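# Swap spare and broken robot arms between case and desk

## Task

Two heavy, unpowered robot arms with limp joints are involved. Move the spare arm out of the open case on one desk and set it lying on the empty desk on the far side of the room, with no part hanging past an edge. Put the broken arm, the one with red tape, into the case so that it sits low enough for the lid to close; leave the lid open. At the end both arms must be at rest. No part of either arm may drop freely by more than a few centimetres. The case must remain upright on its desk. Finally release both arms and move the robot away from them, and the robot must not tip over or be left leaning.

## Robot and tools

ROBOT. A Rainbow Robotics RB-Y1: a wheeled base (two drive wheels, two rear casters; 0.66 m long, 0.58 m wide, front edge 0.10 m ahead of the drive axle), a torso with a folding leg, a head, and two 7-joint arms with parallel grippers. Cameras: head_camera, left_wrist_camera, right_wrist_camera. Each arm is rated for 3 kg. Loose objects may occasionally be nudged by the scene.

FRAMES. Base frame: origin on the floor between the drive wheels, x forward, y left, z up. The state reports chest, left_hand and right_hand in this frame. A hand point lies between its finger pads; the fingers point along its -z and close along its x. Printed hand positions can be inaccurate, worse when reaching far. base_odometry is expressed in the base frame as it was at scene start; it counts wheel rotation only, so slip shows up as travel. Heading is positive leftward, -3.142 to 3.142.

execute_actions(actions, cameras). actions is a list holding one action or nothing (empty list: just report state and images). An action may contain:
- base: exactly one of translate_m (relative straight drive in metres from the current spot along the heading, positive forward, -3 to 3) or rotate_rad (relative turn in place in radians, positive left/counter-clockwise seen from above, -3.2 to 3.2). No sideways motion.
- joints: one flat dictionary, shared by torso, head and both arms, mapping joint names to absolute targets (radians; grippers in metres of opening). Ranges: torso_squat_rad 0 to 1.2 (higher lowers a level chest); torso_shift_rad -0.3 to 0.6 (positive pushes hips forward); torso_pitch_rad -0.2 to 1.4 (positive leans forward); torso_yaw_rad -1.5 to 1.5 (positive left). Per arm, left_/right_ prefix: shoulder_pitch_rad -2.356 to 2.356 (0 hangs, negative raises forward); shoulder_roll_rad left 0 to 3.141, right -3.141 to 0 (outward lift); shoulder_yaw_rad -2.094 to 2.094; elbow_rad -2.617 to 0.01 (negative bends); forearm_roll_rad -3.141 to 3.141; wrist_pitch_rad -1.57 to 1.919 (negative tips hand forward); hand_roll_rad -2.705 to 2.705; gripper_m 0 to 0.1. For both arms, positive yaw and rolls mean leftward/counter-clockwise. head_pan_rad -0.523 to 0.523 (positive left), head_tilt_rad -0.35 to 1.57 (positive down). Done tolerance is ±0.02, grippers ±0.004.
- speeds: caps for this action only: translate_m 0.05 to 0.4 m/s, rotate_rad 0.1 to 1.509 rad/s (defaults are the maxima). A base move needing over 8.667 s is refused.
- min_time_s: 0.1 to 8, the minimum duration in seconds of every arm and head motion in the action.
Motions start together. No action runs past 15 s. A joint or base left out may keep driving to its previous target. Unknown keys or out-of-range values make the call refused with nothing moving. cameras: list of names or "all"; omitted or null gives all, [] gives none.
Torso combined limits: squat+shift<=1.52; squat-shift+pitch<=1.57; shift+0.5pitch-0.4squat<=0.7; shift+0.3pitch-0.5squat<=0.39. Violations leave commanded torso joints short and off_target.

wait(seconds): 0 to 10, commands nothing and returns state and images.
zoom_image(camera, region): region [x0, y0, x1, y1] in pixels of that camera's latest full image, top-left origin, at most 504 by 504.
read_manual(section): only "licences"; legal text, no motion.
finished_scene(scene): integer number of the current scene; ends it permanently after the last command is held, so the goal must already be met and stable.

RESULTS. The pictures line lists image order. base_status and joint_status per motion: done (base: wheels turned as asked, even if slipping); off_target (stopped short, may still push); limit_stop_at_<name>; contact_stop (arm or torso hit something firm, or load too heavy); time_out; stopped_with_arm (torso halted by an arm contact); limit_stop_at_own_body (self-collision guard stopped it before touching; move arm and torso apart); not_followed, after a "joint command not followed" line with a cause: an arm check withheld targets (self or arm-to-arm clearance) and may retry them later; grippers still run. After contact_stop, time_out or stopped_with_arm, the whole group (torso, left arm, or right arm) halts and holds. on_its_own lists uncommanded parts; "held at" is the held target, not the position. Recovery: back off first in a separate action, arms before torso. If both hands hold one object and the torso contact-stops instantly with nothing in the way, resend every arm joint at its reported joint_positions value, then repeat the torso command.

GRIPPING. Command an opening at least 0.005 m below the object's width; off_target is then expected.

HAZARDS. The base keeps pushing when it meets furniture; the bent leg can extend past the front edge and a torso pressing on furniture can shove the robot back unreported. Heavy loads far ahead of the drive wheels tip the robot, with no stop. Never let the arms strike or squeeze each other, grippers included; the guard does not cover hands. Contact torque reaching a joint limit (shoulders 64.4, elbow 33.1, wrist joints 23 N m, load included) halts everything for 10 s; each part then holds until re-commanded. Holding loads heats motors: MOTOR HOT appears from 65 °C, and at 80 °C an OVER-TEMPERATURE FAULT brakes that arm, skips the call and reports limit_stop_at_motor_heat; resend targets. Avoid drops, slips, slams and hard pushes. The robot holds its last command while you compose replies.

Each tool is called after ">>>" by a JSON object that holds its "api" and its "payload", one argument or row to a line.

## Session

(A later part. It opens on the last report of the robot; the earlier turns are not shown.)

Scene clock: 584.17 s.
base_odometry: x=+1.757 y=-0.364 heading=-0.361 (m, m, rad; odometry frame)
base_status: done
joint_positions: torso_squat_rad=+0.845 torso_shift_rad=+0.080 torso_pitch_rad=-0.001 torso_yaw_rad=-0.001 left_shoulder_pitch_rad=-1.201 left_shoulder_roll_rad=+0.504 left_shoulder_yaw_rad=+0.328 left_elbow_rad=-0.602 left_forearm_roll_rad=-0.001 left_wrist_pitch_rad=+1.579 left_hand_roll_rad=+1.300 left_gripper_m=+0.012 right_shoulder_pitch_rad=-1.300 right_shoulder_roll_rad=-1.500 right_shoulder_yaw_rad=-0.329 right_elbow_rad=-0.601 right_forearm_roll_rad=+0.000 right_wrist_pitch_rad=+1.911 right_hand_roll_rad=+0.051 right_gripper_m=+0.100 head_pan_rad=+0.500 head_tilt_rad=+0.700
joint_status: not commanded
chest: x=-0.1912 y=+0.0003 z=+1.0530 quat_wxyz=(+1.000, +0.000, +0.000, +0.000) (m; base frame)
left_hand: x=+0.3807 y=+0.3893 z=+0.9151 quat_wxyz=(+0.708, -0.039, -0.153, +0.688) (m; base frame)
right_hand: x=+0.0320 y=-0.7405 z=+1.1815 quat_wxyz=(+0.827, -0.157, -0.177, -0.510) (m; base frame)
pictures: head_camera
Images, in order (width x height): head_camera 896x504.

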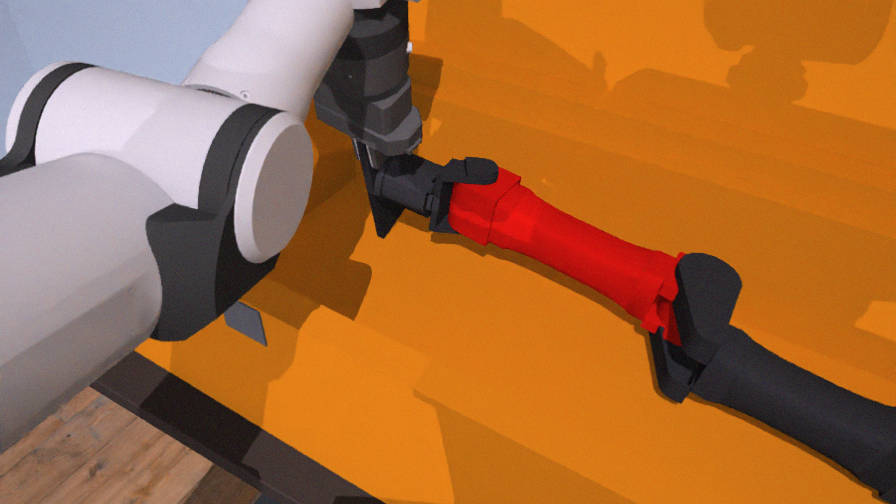

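>>> {"api": "execute_actions", "payload": {
  "actions": [
    {"joints":{"torso_squat_rad":0.86}}
  ],
  "cameras": []
}}

>>> {"api": "execute_actions", "payload": {
  "actions": [
    {"base":{"translate_m":-0.035},"speeds":{"translate_m":0.05}}
  ],
  "cameras": []
}}

>>> {"api": "execute_actions", "payload": {
  "actions": [
    {"joints":{"torso_squat_rad":0.88}}
  ],
  "cameras": []
}}

>>> {"api": "execute_actions", "payload": {
  "actions": [
    {"base":{"translate_m":-0.025},"speeds":{"translate_m":0.05}}
  ],
  "cameras": []
}}

>>> {"api": "execute_actions", "payload": {
  "actions": [
    {"joints":{"torso_squat_rad":0.905}}
  ],
  "cameras": []
}}

>>> {"api": "execute_actions", "payload": {
  "actions": [
    {"base":{"translate_m":-0.02},"speeds":{"translate_m":0.05}}
  ],
  "cameras": []
}}

>>> {"api": "execute_actions", "payload": {
  "actions": [
    {"joints":{"torso_squat_rad":0.935}}
  ],
  "cameras": ["head_camera"]
}}

Scene clock: 602.03 s.
base_odometry: x=+1.757 y=-0.364 heading=-0.361 (m, m, rad; odometry frame)
base_status: not commanded
joint_positions: torso_squat_rad=+0.860 torso_shift_rad=+0.079 torso_pitch_rad=-0.002 torso_yaw_rad=-0.001 left_shoulder_pitch_rad=-1.204 left_shoulder_roll_rad=+0.505 left_shoulder_yaw_rad=+0.328 left_elbow_rad=-0.603 left_forearm_roll_rad=-0.001 left_wrist_pitch_rad=+1.579 left_hand_roll_rad=+1.300 left_gripper_m=+0.013 right_shoulder_pitch_rad=-1.300 right_shoulder_roll_rad=-1.500 right_shoulder_yaw_rad=-0.329 right_elbow_rad=-0.601 right_forearm_roll_rad=+0.000 right_wrist_pitch_rad=+1.911 right_hand_roll_rad=+0.051 right_gripper_m=+0.100 head_pan_rad=+0.500 head_tilt_rad=+0.700
joint_status: all done
chest: x=-0.1924 y=+0.0002 z=+1.0451 quat_wxyz=(+1.000, +0.000, -0.001, +0.000) (m; base frame)
left_hand: x=+0.3805 y=+0.3898 z=+0.9104 quat_wxyz=(+0.707, -0.040, -0.156, +0.688) (m; base frame)
right_hand: x=+0.0308 y=-0.7407 z=+1.1736 quat_wxyz=(+0.827, -0.157, -0.177, -0.511) (m; base frame)
pictures: none
No camera images: the call's "cameras" was empty. Leave "cameras" out to get every camera's image.

Scene clock: 603.67 s.
base_odometry: x=+1.724 y=-0.352 heading=-0.359 (m, m, rad; odometry frame)
base_status: done
joint_positions: torso_squat_rad=+0.860 torso_shift_rad=+0.080 torso_pitch_rad=+0.000 torso_yaw_rad=-0.001 left_shoulder_pitch_rad=-1.201 left_shoulder_roll_rad=+0.502 left_shoulder_yaw_rad=+0.328 left_elbow_rad=-0.601 left_forearm_roll_rad=+0.000 left_wrist_pitch_rad=+1.579 left_hand_roll_rad=+1.300 left_gripper_m=+0.013 right_shoulder_pitch_rad=-1.300 right_shoulder_roll_rad=-1.500 right_shoulder_yaw_rad=-0.329 right_elbow_rad=-0.601 right_forearm_roll_rad=+0.000 right_wrist_pitch_rad=+1.911 right_hand_roll_rad=+0.051 right_gripper_m=+0.100 head_pan_rad=+0.500 head_tilt_rad=+0.700
joint_status: not commanded
chest: x=-0.1917 y=+0.0003 z=+1.0452 quat_wxyz=(+1.000, -0.001, +0.000, +0.000) (m; base frame)
left_hand: x=+0.3801 y=+0.3884 z=+0.9063 quat_wxyz=(+0.709, -0.039, -0.152, +0.688) (m; base frame)
right_hand: x=+0.0315 y=-0.7405 z=+1.1736 quat_wxyz=(+0.827, -0.157, -0.176, -0.510) (m; base frame)
pictures: none
No camera images: the call's "cameras" was empty. Leave "cameras" out to get every camera's image.

Scene clock: 604.37 s.
base_odometry: x=+1.724 y=-0.352 heading=-0.359 (m, m, rad; odometry frame)
base_status: not commanded
joint_positions: torso_squat_rad=+0.880 torso_shift_rad=+0.079 torso_pitch_rad=-0.003 torso_yaw_rad=-0.001 left_shoulder_pitch_rad=-1.207 left_shoulder_roll_rad=+0.505 left_shoulder_yaw_rad=+0.328 left_elbow_rad=-0.605 left_forearm_roll_rad=+0.000 left_wrist_pitch_rad=+1.580 left_hand_roll_rad=+1.300 left_gripper_m=+0.013 right_shoulder_pitch_rad=-1.300 right_shoulder_roll_rad=-1.500 right_shoulder_yaw_rad=-0.329 right_elbow_rad=-0.601 right_forearm_roll_rad=+0.000 right_wrist_pitch_rad=+1.911 right_hand_roll_rad=+0.051 right_gripper_m=+0.100 head_pan_rad=+0.500 head_tilt_rad=+0.700
joint_status: all done
chest: x=-0.1938 y=-0.0002 z=+1.0344 quat_wxyz=(+1.000, +0.000, -0.002, +0.000) (m; base frame)
left_hand: x=+0.3803 y=+0.3888 z=+0.9029 quat_wxyz=(+0.707, -0.042, -0.158, +0.688) (m; base frame)
right_hand: x=+0.0291 y=-0.7411 z=+1.1626 quat_wxyz=(+0.827, -0.156, -0.177, -0.511) (m; base frame)
pictures: none
No camera images: the call's "cameras" was empty. Leave "cameras" out to get every camera's image.

Scene clock: 605.80 s.
base_odometry: x=+1.701 y=-0.343 heading=-0.358 (m, m, rad; odometry frame)
base_status: done
joint_positions: torso_squat_rad=+0.880 torso_shift_rad=+0.080 torso_pitch_rad=-0.001 torso_yaw_rad=-0.001 left_shoulder_pitch_rad=-1.203 left_shoulder_roll_rad=+0.501 left_shoulder_yaw_rad=+0.328 left_elbow_rad=-0.602 left_forearm_roll_rad=+0.000 left_wrist_pitch_rad=+1.579 left_hand_roll_rad=+1.300 left_gripper_m=+0.012 right_shoulder_pitch_rad=-1.300 right_shoulder_roll_rad=-1.500 right_shoulder_yaw_rad=-0.329 right_elbow_rad=-0.601 right_forearm_roll_rad=+0.000 right_wrist_pitch_rad=+1.911 right_hand_roll_rad=+0.051 right_gripper_m=+0.100 head_pan_rad=+0.500 head_tilt_rad=+0.700
joint_status: not commanded
chest: x=-0.1929 y=+0.0001 z=+1.0345 quat_wxyz=(+1.000, +0.000, -0.001, +0.000) (m; base frame)
left_hand: x=+0.3800 y=+0.3869 z=+0.8972 quat_wxyz=(+0.709, -0.040, -0.153, +0.687) (m; base frame)
right_hand: x=+0.0301 y=-0.7409 z=+1.1627 quat_wxyz=(+0.827, -0.157, -0.177, -0.511) (m; base frame)
pictures: none
No camera images: the call's "cameras" was empty. Leave "cameras" out to get every camera's image.

Scene clock: 607.03 s.
base_odometry: x=+1.701 y=-0.343 heading=-0.358 (m, m, rad; odometry frame)
base_status: not commanded
joint_positions: torso_squat_rad=+0.896 torso_shift_rad=+0.077 torso_pitch_rad=-0.007 torso_yaw_rad=-0.001 left_shoulder_pitch_rad=-1.206 left_shoulder_roll_rad=+0.502 left_shoulder_yaw_rad=+0.328 left_elbow_rad=-0.604 left_forearm_roll_rad=+0.000 left_wrist_pitch_rad=+1.579 left_hand_roll_rad=+1.300 left_gripper_m=+0.012 right_shoulder_pitch_rad=-1.300 right_shoulder_roll_rad=-1.500 right_shoulder_yaw_rad=-0.329 right_elbow_rad=-0.601 right_forearm_roll_rad=+0.000 right_wrist_pitch_rad=+1.911 right_hand_roll_rad=+0.051 right_gripper_m=+0.100 head_pan_rad=+0.500 head_tilt_rad=+0.700
joint_status: torso_squat_rad contact_stop (moved +0.016 of +0.025)
chest: x=-0.1963 y=-0.0001 z=+1.0261 quat_wxyz=(+1.000, +0.000, -0.003, +0.000) (m; base frame)
left_hand: x=+0.3782 y=+0.3869 z=+0.8948 quat_wxyz=(+0.708, -0.043, -0.157, +0.687) (m; base frame)
right_hand: x=+0.0260 y=-0.7411 z=+1.1552 quat_wxyz=(+0.826, -0.155, -0.179, -0.511) (m; base frame)
pictures: none
No camera images: the call's "cameras" was empty. Leave "cameras" out to get every camera's image.

not run: a stop came earlier in this reply.

not run: a stop came earlier in this reply.

>>> {"api": "execute_actions", "payload": {
  "actions": [
    {"base":{"translate_m":-0.035},"speeds":{"translate_m":0.05}}
  ],
  "cameras": []
}}

>>> {"api": "execute_actions", "payload": {
  "actions": [
    {"joints":{"torso_squat_rad":0.925}}
  ],
  "cameras": ["head_camera"]
}}

Scene clock: 612.70 s.
base_odometry: x=+1.668 y=-0.331 heading=-0.356 (m, m, rad; odometry frame)
base_status: done
joint_positions: torso_squat_rad=+0.895 torso_shift_rad=+0.078 torso_pitch_rad=-0.005 torso_yaw_rad=-0.001 left_shoulder_pitch_rad=-1.201 left_shoulder_roll_rad=+0.499 left_shoulder_yaw_rad=+0.328 left_elbow_rad=-0.600 left_forearm_roll_rad=+0.000 left_wrist_pitch_rad=+1.580 left_hand_roll_rad=+1.300 left_gripper_m=+0.013 right_shoulder_pitch_rad=-1.300 right_shoulder_roll_rad=-1.500 right_shoulder_yaw_rad=-0.329 right_elbow_rad=-0.601 right_forearm_roll_rad=+0.000 right_wrist_pitch_rad=+1.911 right_hand_roll_rad=+0.051 right_gripper_m=+0.100 head_pan_rad=+0.500 head_tilt_rad=+0.700
joint_status: not commanded
chest: x=-0.1954 y=+0.0002 z=+1.0262 quat_wxyz=(+1.000, +0.000, -0.002, +0.000) (m; base frame)
left_hand: x=+0.3773 y=+0.3859 z=+0.8889 quat_wxyz=(+0.709, -0.041, -0.152, +0.687) (m; base frame)
right_hand: x=+0.0270 y=-0.7408 z=+1.1554 quat_wxyz=(+0.826, -0.156, -0.178, -0.511) (m; base frame)
pictures: none
No camera images: the call's "cameras" was empty. Leave "cameras" out to get every camera's image.

Scene clock: 613.97 s.
base_odometry: x=+1.668 y=-0.331 heading=-0.356 (m, m, rad; odometry frame)
base_status: not commanded
joint_positions: torso_squat_rad=+0.915 torso_shift_rad=+0.076 torso_pitch_rad=-0.011 torso_yaw_rad=-0.001 left_shoulder_pitch_rad=-1.205 left_shoulder_roll_rad=+0.501 left_shoulder_yaw_rad=+0.328 left_elbow_rad=-0.603 left_forearm_roll_rad=+0.000 left_wrist_pitch_rad=+1.580 left_hand_roll_rad=+1.300 left_gripper_m=+0.013 right_shoulder_pitch_rad=-1.300 right_shoulder_roll_rad=-1.500 right_shoulder_yaw_rad=-0.329 right_elbow_rad=-0.601 right_forearm_roll_rad=+0.000 right_wrist_pitch_rad=+1.911 right_hand_roll_rad=+0.051 right_gripper_m=+0.100 head_pan_rad=+0.500 head_tilt_rad=+0.700
joint_status: torso_squat_rad contact_stop (moved +0.020 of +0.030)
chest: x=-0.1992 y=-0.0001 z=+1.0153 quat_wxyz=(+1.000, +0.000, -0.006, +0.000) (m; base frame)
left_hand: x=+0.3755 y=+0.3865 z=+0.8852 quat_wxyz=(+0.708, -0.044, -0.158, +0.687) (m; base frame)
right_hand: x=+0.0226 y=-0.7412 z=+1.1454 quat_wxyz=(+0.826, -0.154, -0.181, -0.511) (m; base frame)
pictures: head_camera
Images, in order (width x height): head_camera 896x504.

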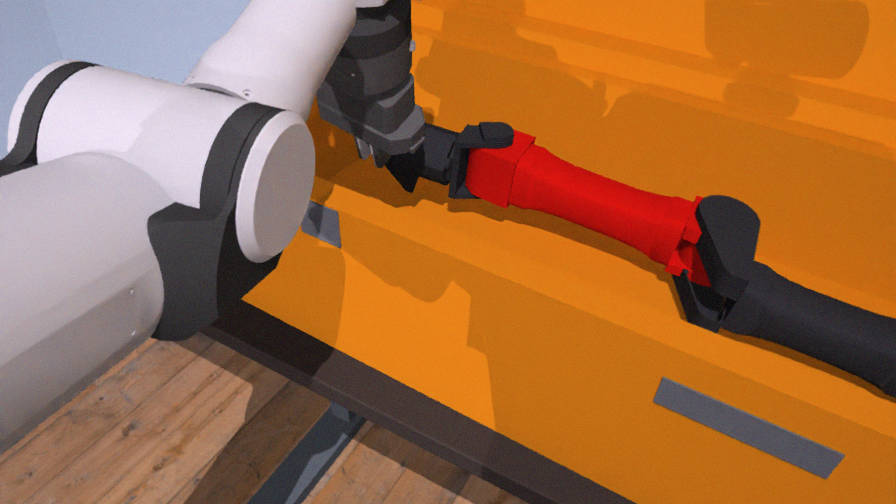

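>>> {"api": "execute_actions", "payload": {
  "actions": [
    {"base":{"translate_m":-0.02},"speeds":{"translate_m":0.05},"joints":{"left_hand_roll_rad":1.42,"left_gripper_m":0.006}}
  ],
  "cameras": ["left_wrist_camera"]
}}

>>> {"api": "execute_actions", "payload": {
  "actions": [
    {"joints":{"torso_squat_rad":0.945}}
  ],
  "cameras": ["head_camera","left_wrist_camera"]
}}

Scene clock: 624.00 s.
base_odometry: x=+1.649 y=-0.324 heading=-0.355 (m, m, rad; odometry frame)
base_status: done
joint_positions: torso_squat_rad=+0.915 torso_shift_rad=+0.076 torso_pitch_rad=-0.009 torso_yaw_rad=-0.001 left_shoulder_pitch_rad=-1.202 left_shoulder_roll_rad=+0.498 left_shoulder_yaw_rad=+0.328 left_elbow_rad=-0.601 left_forearm_roll_rad=+0.001 left_wrist_pitch_rad=+1.580 left_hand_roll_rad=+1.420 left_gripper_m=+0.011 right_shoulder_pitch_rad=-1.300 right_shoulder_roll_rad=-1.500 right_shoulder_yaw_rad=-0.329 right_elbow_rad=-0.601 right_forearm_roll_rad=+0.000 right_wrist_pitch_rad=+1.911 right_hand_roll_rad=+0.051 right_gripper_m=+0.100 head_pan_rad=+0.500 head_tilt_rad=+0.700
joint_status: left_gripper_m off_target (ended at +0.011, target +0.006); the others done
chest: x=-0.1984 y=+0.0001 z=+1.0154 quat_wxyz=(+1.000, +0.000, -0.005, -0.001) (m; base frame)
left_hand: x=+0.3753 y=+0.3852 z=+0.8810 quat_wxyz=(+0.667, -0.052, -0.151, +0.728) (m; base frame)
right_hand: x=+0.0233 y=-0.7408 z=+1.1456 quat_wxyz=(+0.826, -0.155, -0.180, -0.511) (m; base frame)
pictures: left_wrist_camera
Images, in order (width x height): left_wrist_camera 644x364.

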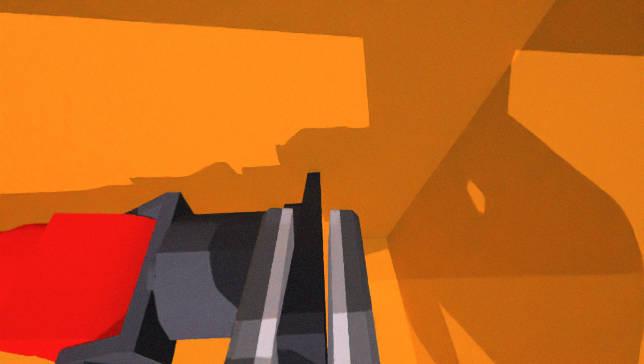

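Scene clock: 624.73 s.
base_odometry: x=+1.649 y=-0.324 heading=-0.355 (m, m, rad; odometry frame)
base_status: not commanded
joint_positions: torso_squat_rad=+0.945 torso_shift_rad=+0.076 torso_pitch_rad=-0.011 torso_yaw_rad=-0.001 left_shoulder_pitch_rad=-1.205 left_shoulder_roll_rad=+0.501 left_shoulder_yaw_rad=+0.328 left_elbow_rad=-0.603 left_forearm_roll_rad=+0.000 left_wrist_pitch_rad=+1.580 left_hand_roll_rad=+1.420 left_gripper_m=+0.010 right_shoulder_pitch_rad=-1.300 right_shoulder_roll_rad=-1.500 right_shoulder_yaw_rad=-0.329 right_elbow_rad=-0.601 right_forearm_roll_rad=+0.000 right_wrist_pitch_rad=+1.911 right_hand_roll_rad=+0.051 right_gripper_m=+0.100 head_pan_rad=+0.500 head_tilt_rad=+0.700
joint_status: all done
chest: x=-0.2005 y=-0.0002 z=+0.9987 quat_wxyz=(+1.000, +0.000, -0.006, +0.000) (m; base frame)
left_hand: x=+0.3742 y=+0.3861 z=+0.8685 quat_wxyz=(+0.666, -0.054, -0.155, +0.728) (m; base frame)
right_hand: x=+0.0212 y=-0.7412 z=+1.1287 quat_wxyz=(+0.826, -0.154, -0.181, -0.511) (m; base frame)
pictures: head_camera, left_wrist_camera
Images, in order (width x height): head_camera 896x504, left_wrist_camera 644x364.

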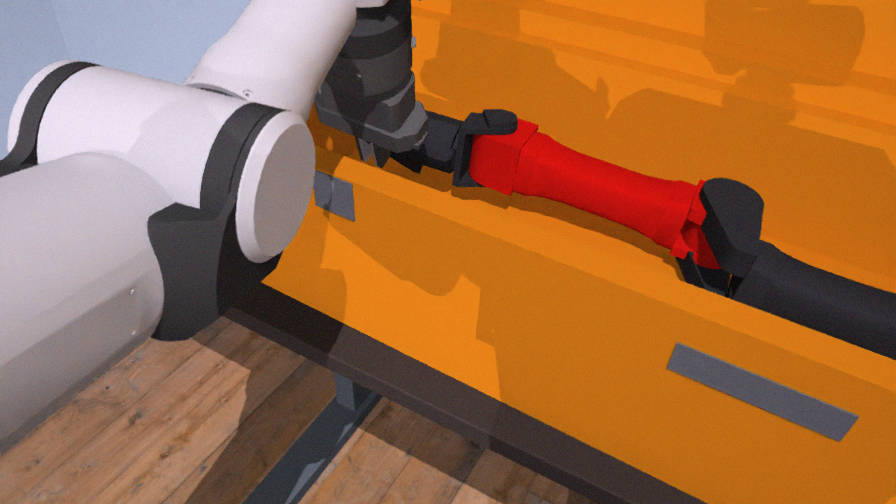

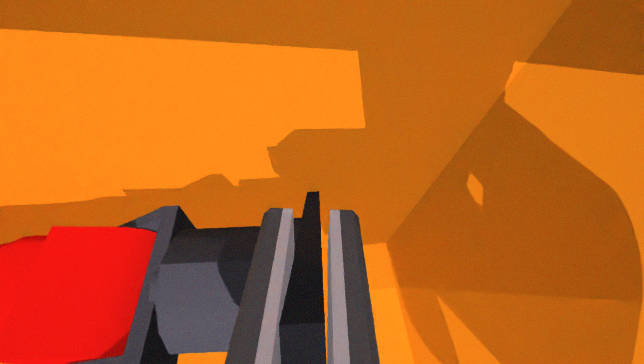

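Progressing. Lower on.

>>> {"api": "execute_actions", "payload": {
  "actions": [
    {"joints":{"torso_squat_rad":0.975}}
  ],
  "cameras": []
}}

>>> {"api": "execute_actions", "payload": {
  "actions": [
    {"joints":{"torso_squat_rad":1.01}}
  ],
  "cameras": ["head_camera","left_wrist_camera"]
}}

Scene clock: 630.27 s.
base_odometry: x=+1.649 y=-0.324 heading=-0.355 (m, m, rad; odometry frame)
base_status: not commanded
joint_positions: torso_squat_rad=+0.975 torso_shift_rad=+0.076 torso_pitch_rad=-0.011 torso_yaw_rad=-0.001 left_shoulder_pitch_rad=-1.202 left_shoulder_roll_rad=+0.501 left_shoulder_yaw_rad=+0.328 left_elbow_rad=-0.602 left_forearm_roll_rad=+0.000 left_wrist_pitch_rad=+1.580 left_hand_roll_rad=+1.420 left_gripper_m=+0.010 right_shoulder_pitch_rad=-1.300 right_shoulder_roll_rad=-1.500 right_shoulder_yaw_rad=-0.329 right_elbow_rad=-0.601 right_forearm_roll_rad=+0.000 right_wrist_pitch_rad=+1.911 right_hand_roll_rad=+0.051 right_gripper_m=+0.100 head_pan_rad=+0.500 head_tilt_rad=+0.700
joint_status: all done
chest: x=-0.2015 y=+0.0000 z=+0.9815 quat_wxyz=(+1.000, +0.000, -0.005, +0.000) (m; base frame)
left_hand: x=+0.3722 y=+0.3873 z=+0.8494 quat_wxyz=(+0.666, -0.052, -0.153, +0.728) (m; base frame)
right_hand: x=+0.0204 y=-0.7409 z=+1.1118 quat_wxyz=(+0.826, -0.154, -0.180, -0.511) (m; base frame)
pictures: none
No camera images: the call's "cameras" was empty. Leave "cameras" out to get every camera's image.

Scene clock: 631.03 s.
base_odometry: x=+1.649 y=-0.324 heading=-0.355 (m, m, rad; odometry frame)
base_status: not commanded
joint_positions: torso_squat_rad=+1.010 torso_shift_rad=+0.076 torso_pitch_rad=-0.010 torso_yaw_rad=-0.001 left_shoulder_pitch_rad=-1.201 left_shoulder_roll_rad=+0.502 left_shoulder_yaw_rad=+0.328 left_elbow_rad=-0.601 left_forearm_roll_rad=-0.001 left_wrist_pitch_rad=+1.580 left_hand_roll_rad=+1.420 left_gripper_m=+0.010 right_shoulder_pitch_rad=-1.300 right_shoulder_roll_rad=-1.500 right_shoulder_yaw_rad=-0.329 right_elbow_rad=-0.601 right_forearm_roll_rad=+0.000 right_wrist_pitch_rad=+1.911 right_hand_roll_rad=+0.051 right_gripper_m=+0.100 head_pan_rad=+0.500 head_tilt_rad=+0.700
joint_status: all done
chest: x=-0.2029 y=+0.0002 z=+0.9611 quat_wxyz=(+1.000, +0.000, -0.005, +0.000) (m; base frame)
left_hand: x=+0.3700 y=+0.3885 z=+0.8277 quat_wxyz=(+0.665, -0.051, -0.153, +0.729) (m; base frame)
right_hand: x=+0.0191 y=-0.7407 z=+1.0915 quat_wxyz=(+0.826, -0.155, -0.180, -0.511) (m; base frame)
pictures: head_camera, left_wrist_camera
Images, in order (width x height): head_camera 896x504, left_wrist_camera 644x364.

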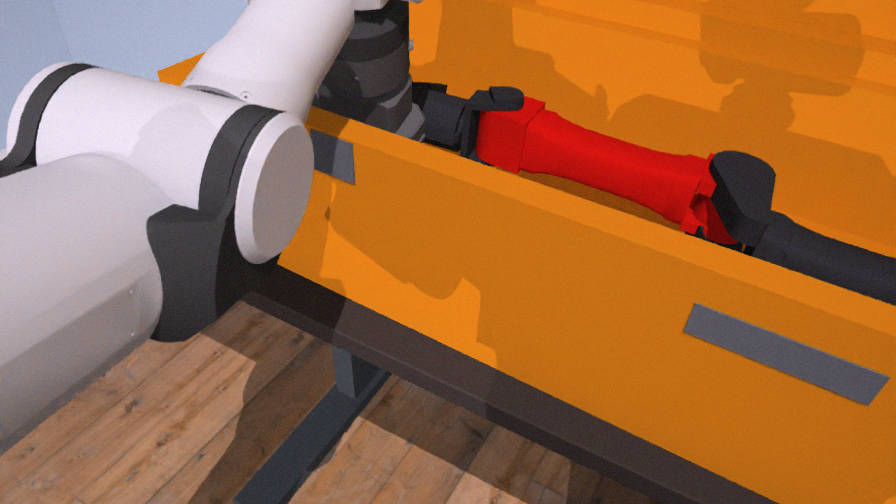

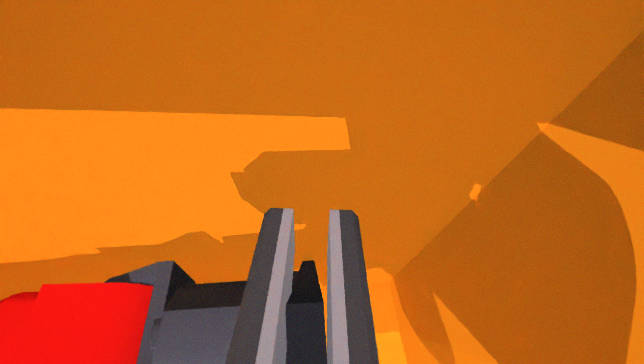

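>>> {"api": "execute_actions", "payload": {
  "actions": [
    {"base":{"translate_m":0.012},"joints":{"torso_squat_rad":1.06}}
  ],
  "cameras": ["left_wrist_camera"]
}}

Scene clock: 634.80 s.
base_odometry: x=+1.660 y=-0.328 heading=-0.355 (m, m, rad; odometry frame)
base_status: done
joint_positions: torso_squat_rad=+1.060 torso_shift_rad=+0.076 torso_pitch_rad=-0.010 torso_yaw_rad=-0.001 left_shoulder_pitch_rad=-1.200 left_shoulder_roll_rad=+0.502 left_shoulder_yaw_rad=+0.328 left_elbow_rad=-0.600 left_forearm_roll_rad=-0.001 left_wrist_pitch_rad=+1.580 left_hand_roll_rad=+1.420 left_gripper_m=+0.010 right_shoulder_pitch_rad=-1.300 right_shoulder_roll_rad=-1.500 right_shoulder_yaw_rad=-0.329 right_elbow_rad=-0.601 right_forearm_roll_rad=+0.000 right_wrist_pitch_rad=+1.911 right_hand_roll_rad=+0.051 right_gripper_m=+0.100 head_pan_rad=+0.500 head_tilt_rad=+0.700
joint_status: all done
chest: x=-0.2050 y=+0.0003 z=+0.9311 quat_wxyz=(+1.000, +0.000, -0.005, +0.000) (m; base frame)
left_hand: x=+0.3675 y=+0.3888 z=+0.7967 quat_wxyz=(+0.665, -0.050, -0.152, +0.729) (m; base frame)
right_hand: x=+0.0172 y=-0.7405 z=+1.0615 quat_wxyz=(+0.826, -0.155, -0.180, -0.511) (m; base frame)
pictures: left_wrist_camera
Images, in order (width x height): left_wrist_camera 644x364.

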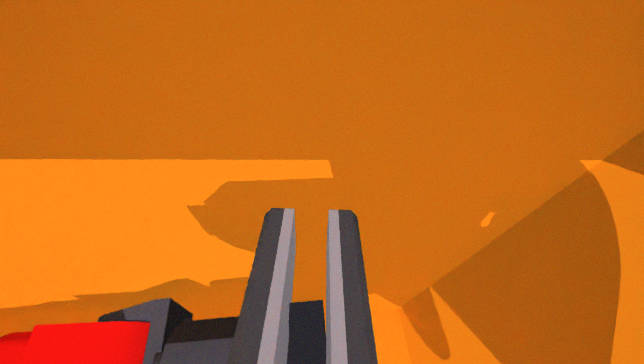

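>>> {"api": "execute_actions", "payload": {
  "actions": [
    {"joints":{"torso_squat_rad":1.08}}
  ],
  "cameras": []
}}

>>> {"api": "execute_actions", "payload": {
  "actions": [
    {"joints":{"left_gripper_m":0.035}}
  ],
  "cameras": []
}}

>>> {"api": "execute_actions", "payload": {
  "actions": [
    {"joints":{"torso_squat_rad":0.7}}
  ],
  "cameras": []
}}

>>> {"api": "execute_actions", "payload": {
  "actions": [
    {"base":{"translate_m":-0.4},"joints":{"torso_squat_rad":0.3,"head_pan_rad":0,"head_tilt_rad":0.55,"left_shoulder_roll_rad":1.2}}
  ],
  "cameras": ["head_camera"]
}}

Scene clock: 652.80 s.
base_odometry: x=+1.660 y=-0.328 heading=-0.355 (m, m, rad; odometry frame)
base_status: not commanded
joint_positions: torso_squat_rad=+1.080 torso_shift_rad=+0.076 torso_pitch_rad=-0.010 torso_yaw_rad=-0.001 left_shoulder_pitch_rad=-1.200 left_shoulder_roll_rad=+0.503 left_shoulder_yaw_rad=+0.328 left_elbow_rad=-0.601 left_forearm_roll_rad=-0.001 left_wrist_pitch_rad=+1.580 left_hand_roll_rad=+1.420 left_gripper_m=+0.009 right_shoulder_pitch_rad=-1.300 right_shoulder_roll_rad=-1.500 right_shoulder_yaw_rad=-0.329 right_elbow_rad=-0.601 right_forearm_roll_rad=+0.000 right_wrist_pitch_rad=+1.911 right_hand_roll_rad=+0.051 right_gripper_m=+0.100 head_pan_rad=+0.500 head_tilt_rad=+0.700
joint_status: all done
chest: x=-0.2060 y=+0.0003 z=+0.9189 quat_wxyz=(+1.000, +0.000, -0.005, +0.000) (m; base frame)
left_hand: x=+0.3666 y=+0.3889 z=+0.7848 quat_wxyz=(+0.665, -0.050, -0.152, +0.729) (m; base frame)
right_hand: x=+0.0162 y=-0.7405 z=+1.0493 quat_wxyz=(+0.826, -0.155, -0.180, -0.511) (m; base frame)
pictures: none
No camera images: the call's "cameras" was empty. Leave "cameras" out to get every camera's image.

Scene clock: 653.57 s.
base_odometry: x=+1.660 y=-0.328 heading=-0.355 (m, m, rad; odometry frame)
base_status: not commanded
joint_positions: torso_squat_rad=+1.080 torso_shift_rad=+0.076 torso_pitch_rad=-0.010 torso_yaw_rad=-0.001 left_shoulder_pitch_rad=-1.200 left_shoulder_roll_rad=+0.501 left_shoulder_yaw_rad=+0.328 left_elbow_rad=-0.600 left_forearm_roll_rad=+0.000 left_wrist_pitch_rad=+1.580 left_hand_roll_rad=+1.420 left_gripper_m=+0.035 right_shoulder_pitch_rad=-1.300 right_shoulder_roll_rad=-1.500 right_shoulder_yaw_rad=-0.329 right_elbow_rad=-0.601 right_forearm_roll_rad=+0.000 right_wrist_pitch_rad=+1.911 right_hand_roll_rad=+0.051 right_gripper_m=+0.100 head_pan_rad=+0.500 head_tilt_rad=+0.700
joint_status: all done
chest: x=-0.2058 y=+0.0003 z=+0.9189 quat_wxyz=(+1.000, +0.000, -0.005, +0.000) (m; base frame)
left_hand: x=+0.3668 y=+0.3875 z=+0.7840 quat_wxyz=(+0.666, -0.051, -0.151, +0.729) (m; base frame)
right_hand: x=+0.0162 y=-0.7406 z=+1.0493 quat_wxyz=(+0.826, -0.155, -0.180, -0.511) (m; base frame)
pictures: none
No camera images: the call's "cameras" was empty. Leave "cameras" out to get every camera's image.

Scene clock: 655.63 s.
base_odometry: x=+1.660 y=-0.328 heading=-0.355 (m, m, rad; odometry frame)
base_status: not commanded
joint_positions: torso_squat_rad=+0.700 torso_shift_rad=+0.076 torso_pitch_rad=-0.009 torso_yaw_rad=-0.001 left_shoulder_pitch_rad=-1.200 left_shoulder_roll_rad=+0.500 left_shoulder_yaw_rad=+0.328 left_elbow_rad=-0.600 left_forearm_roll_rad=+0.000 left_wrist_pitch_rad=+1.580 left_hand_roll_rad=+1.420 left_gripper_m=+0.035 right_shoulder_pitch_rad=-1.300 right_shoulder_roll_rad=-1.500 right_shoulder_yaw_rad=-0.329 right_elbow_rad=-0.601 right_forearm_roll_rad=+0.000 right_wrist_pitch_rad=+1.911 right_hand_roll_rad=+0.051 right_gripper_m=+0.100 head_pan_rad=+0.500 head_tilt_rad=+0.700
joint_status: all done
chest: x=-0.1899 y=+0.0003 z=+1.1237 quat_wxyz=(+1.000, +0.000, -0.004, +0.000) (m; base frame)
left_hand: x=+0.3827 y=+0.3872 z=+0.9883 quat_wxyz=(+0.666, -0.050, -0.151, +0.729) (m; base frame)
right_hand: x=+0.0322 y=-0.7406 z=+1.2540 quat_wxyz=(+0.826, -0.155, -0.180, -0.511) (m; base frame)
pictures: none
No camera images: the call's "cameras" was empty. Leave "cameras" out to get every camera's image.

Scene clock: 658.23 s.
base_odometry: x=+1.285 y=-0.189 heading=-0.357 (m, m, rad; odometry frame)
base_status: done
joint_positions: torso_squat_rad=+0.300 torso_shift_rad=+0.076 torso_pitch_rad=-0.009 torso_yaw_rad=-0.001 left_shoulder_pitch_rad=-1.200 left_shoulder_roll_rad=+1.200 left_shoulder_yaw_rad=+0.328 left_elbow_rad=-0.600 left_forearm_roll_rad=+0.000 left_wrist_pitch_rad=+1.580 left_hand_roll_rad=+1.420 left_gripper_m=+0.035 right_shoulder_pitch_rad=-1.300 right_shoulder_roll_rad=-1.500 right_shoulder_yaw_rad=-0.329 right_elbow_rad=-0.601 right_forearm_roll_rad=+0.000 right_wrist_pitch_rad=+1.911 right_hand_roll_rad=+0.051 right_gripper_m=+0.100 head_pan_rad=+0.000 head_tilt_rad=+0.550
joint_status: all done
chest: x=-0.1798 y=+0.0003 z=+1.2567 quat_wxyz=(+1.000, +0.000, -0.005, +0.000) (m; base frame)
left_hand: x=+0.2044 y=+0.7247 z=+1.3194 quat_wxyz=(+0.396, +0.000, -0.318, +0.861) (m; base frame)
right_hand: x=+0.0421 y=-0.7406 z=+1.3871 quat_wxyz=(+0.826, -0.155, -0.180, -0.511) (m; base frame)
pictures: head_camera
Images, in order (width x height): head_camera 896x504.

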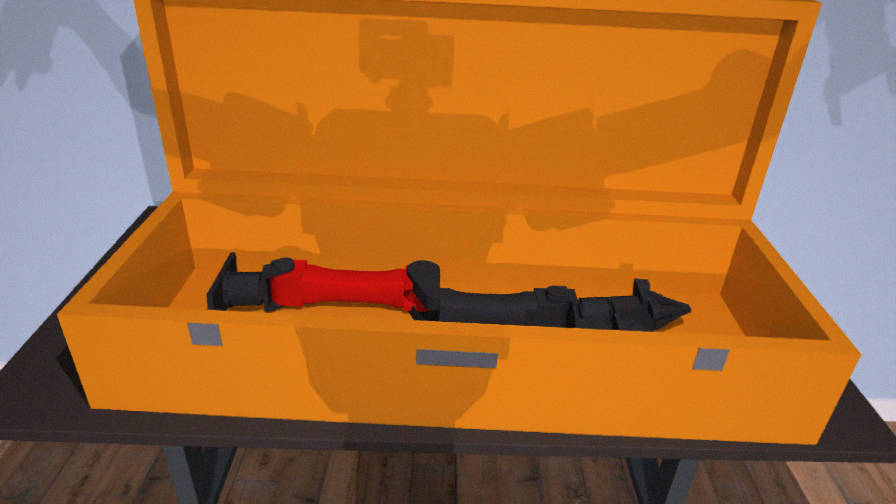

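>>> {"api": "finished_scene", "payload": {
  "scene": 2
}}

The scene is finished: the task was done.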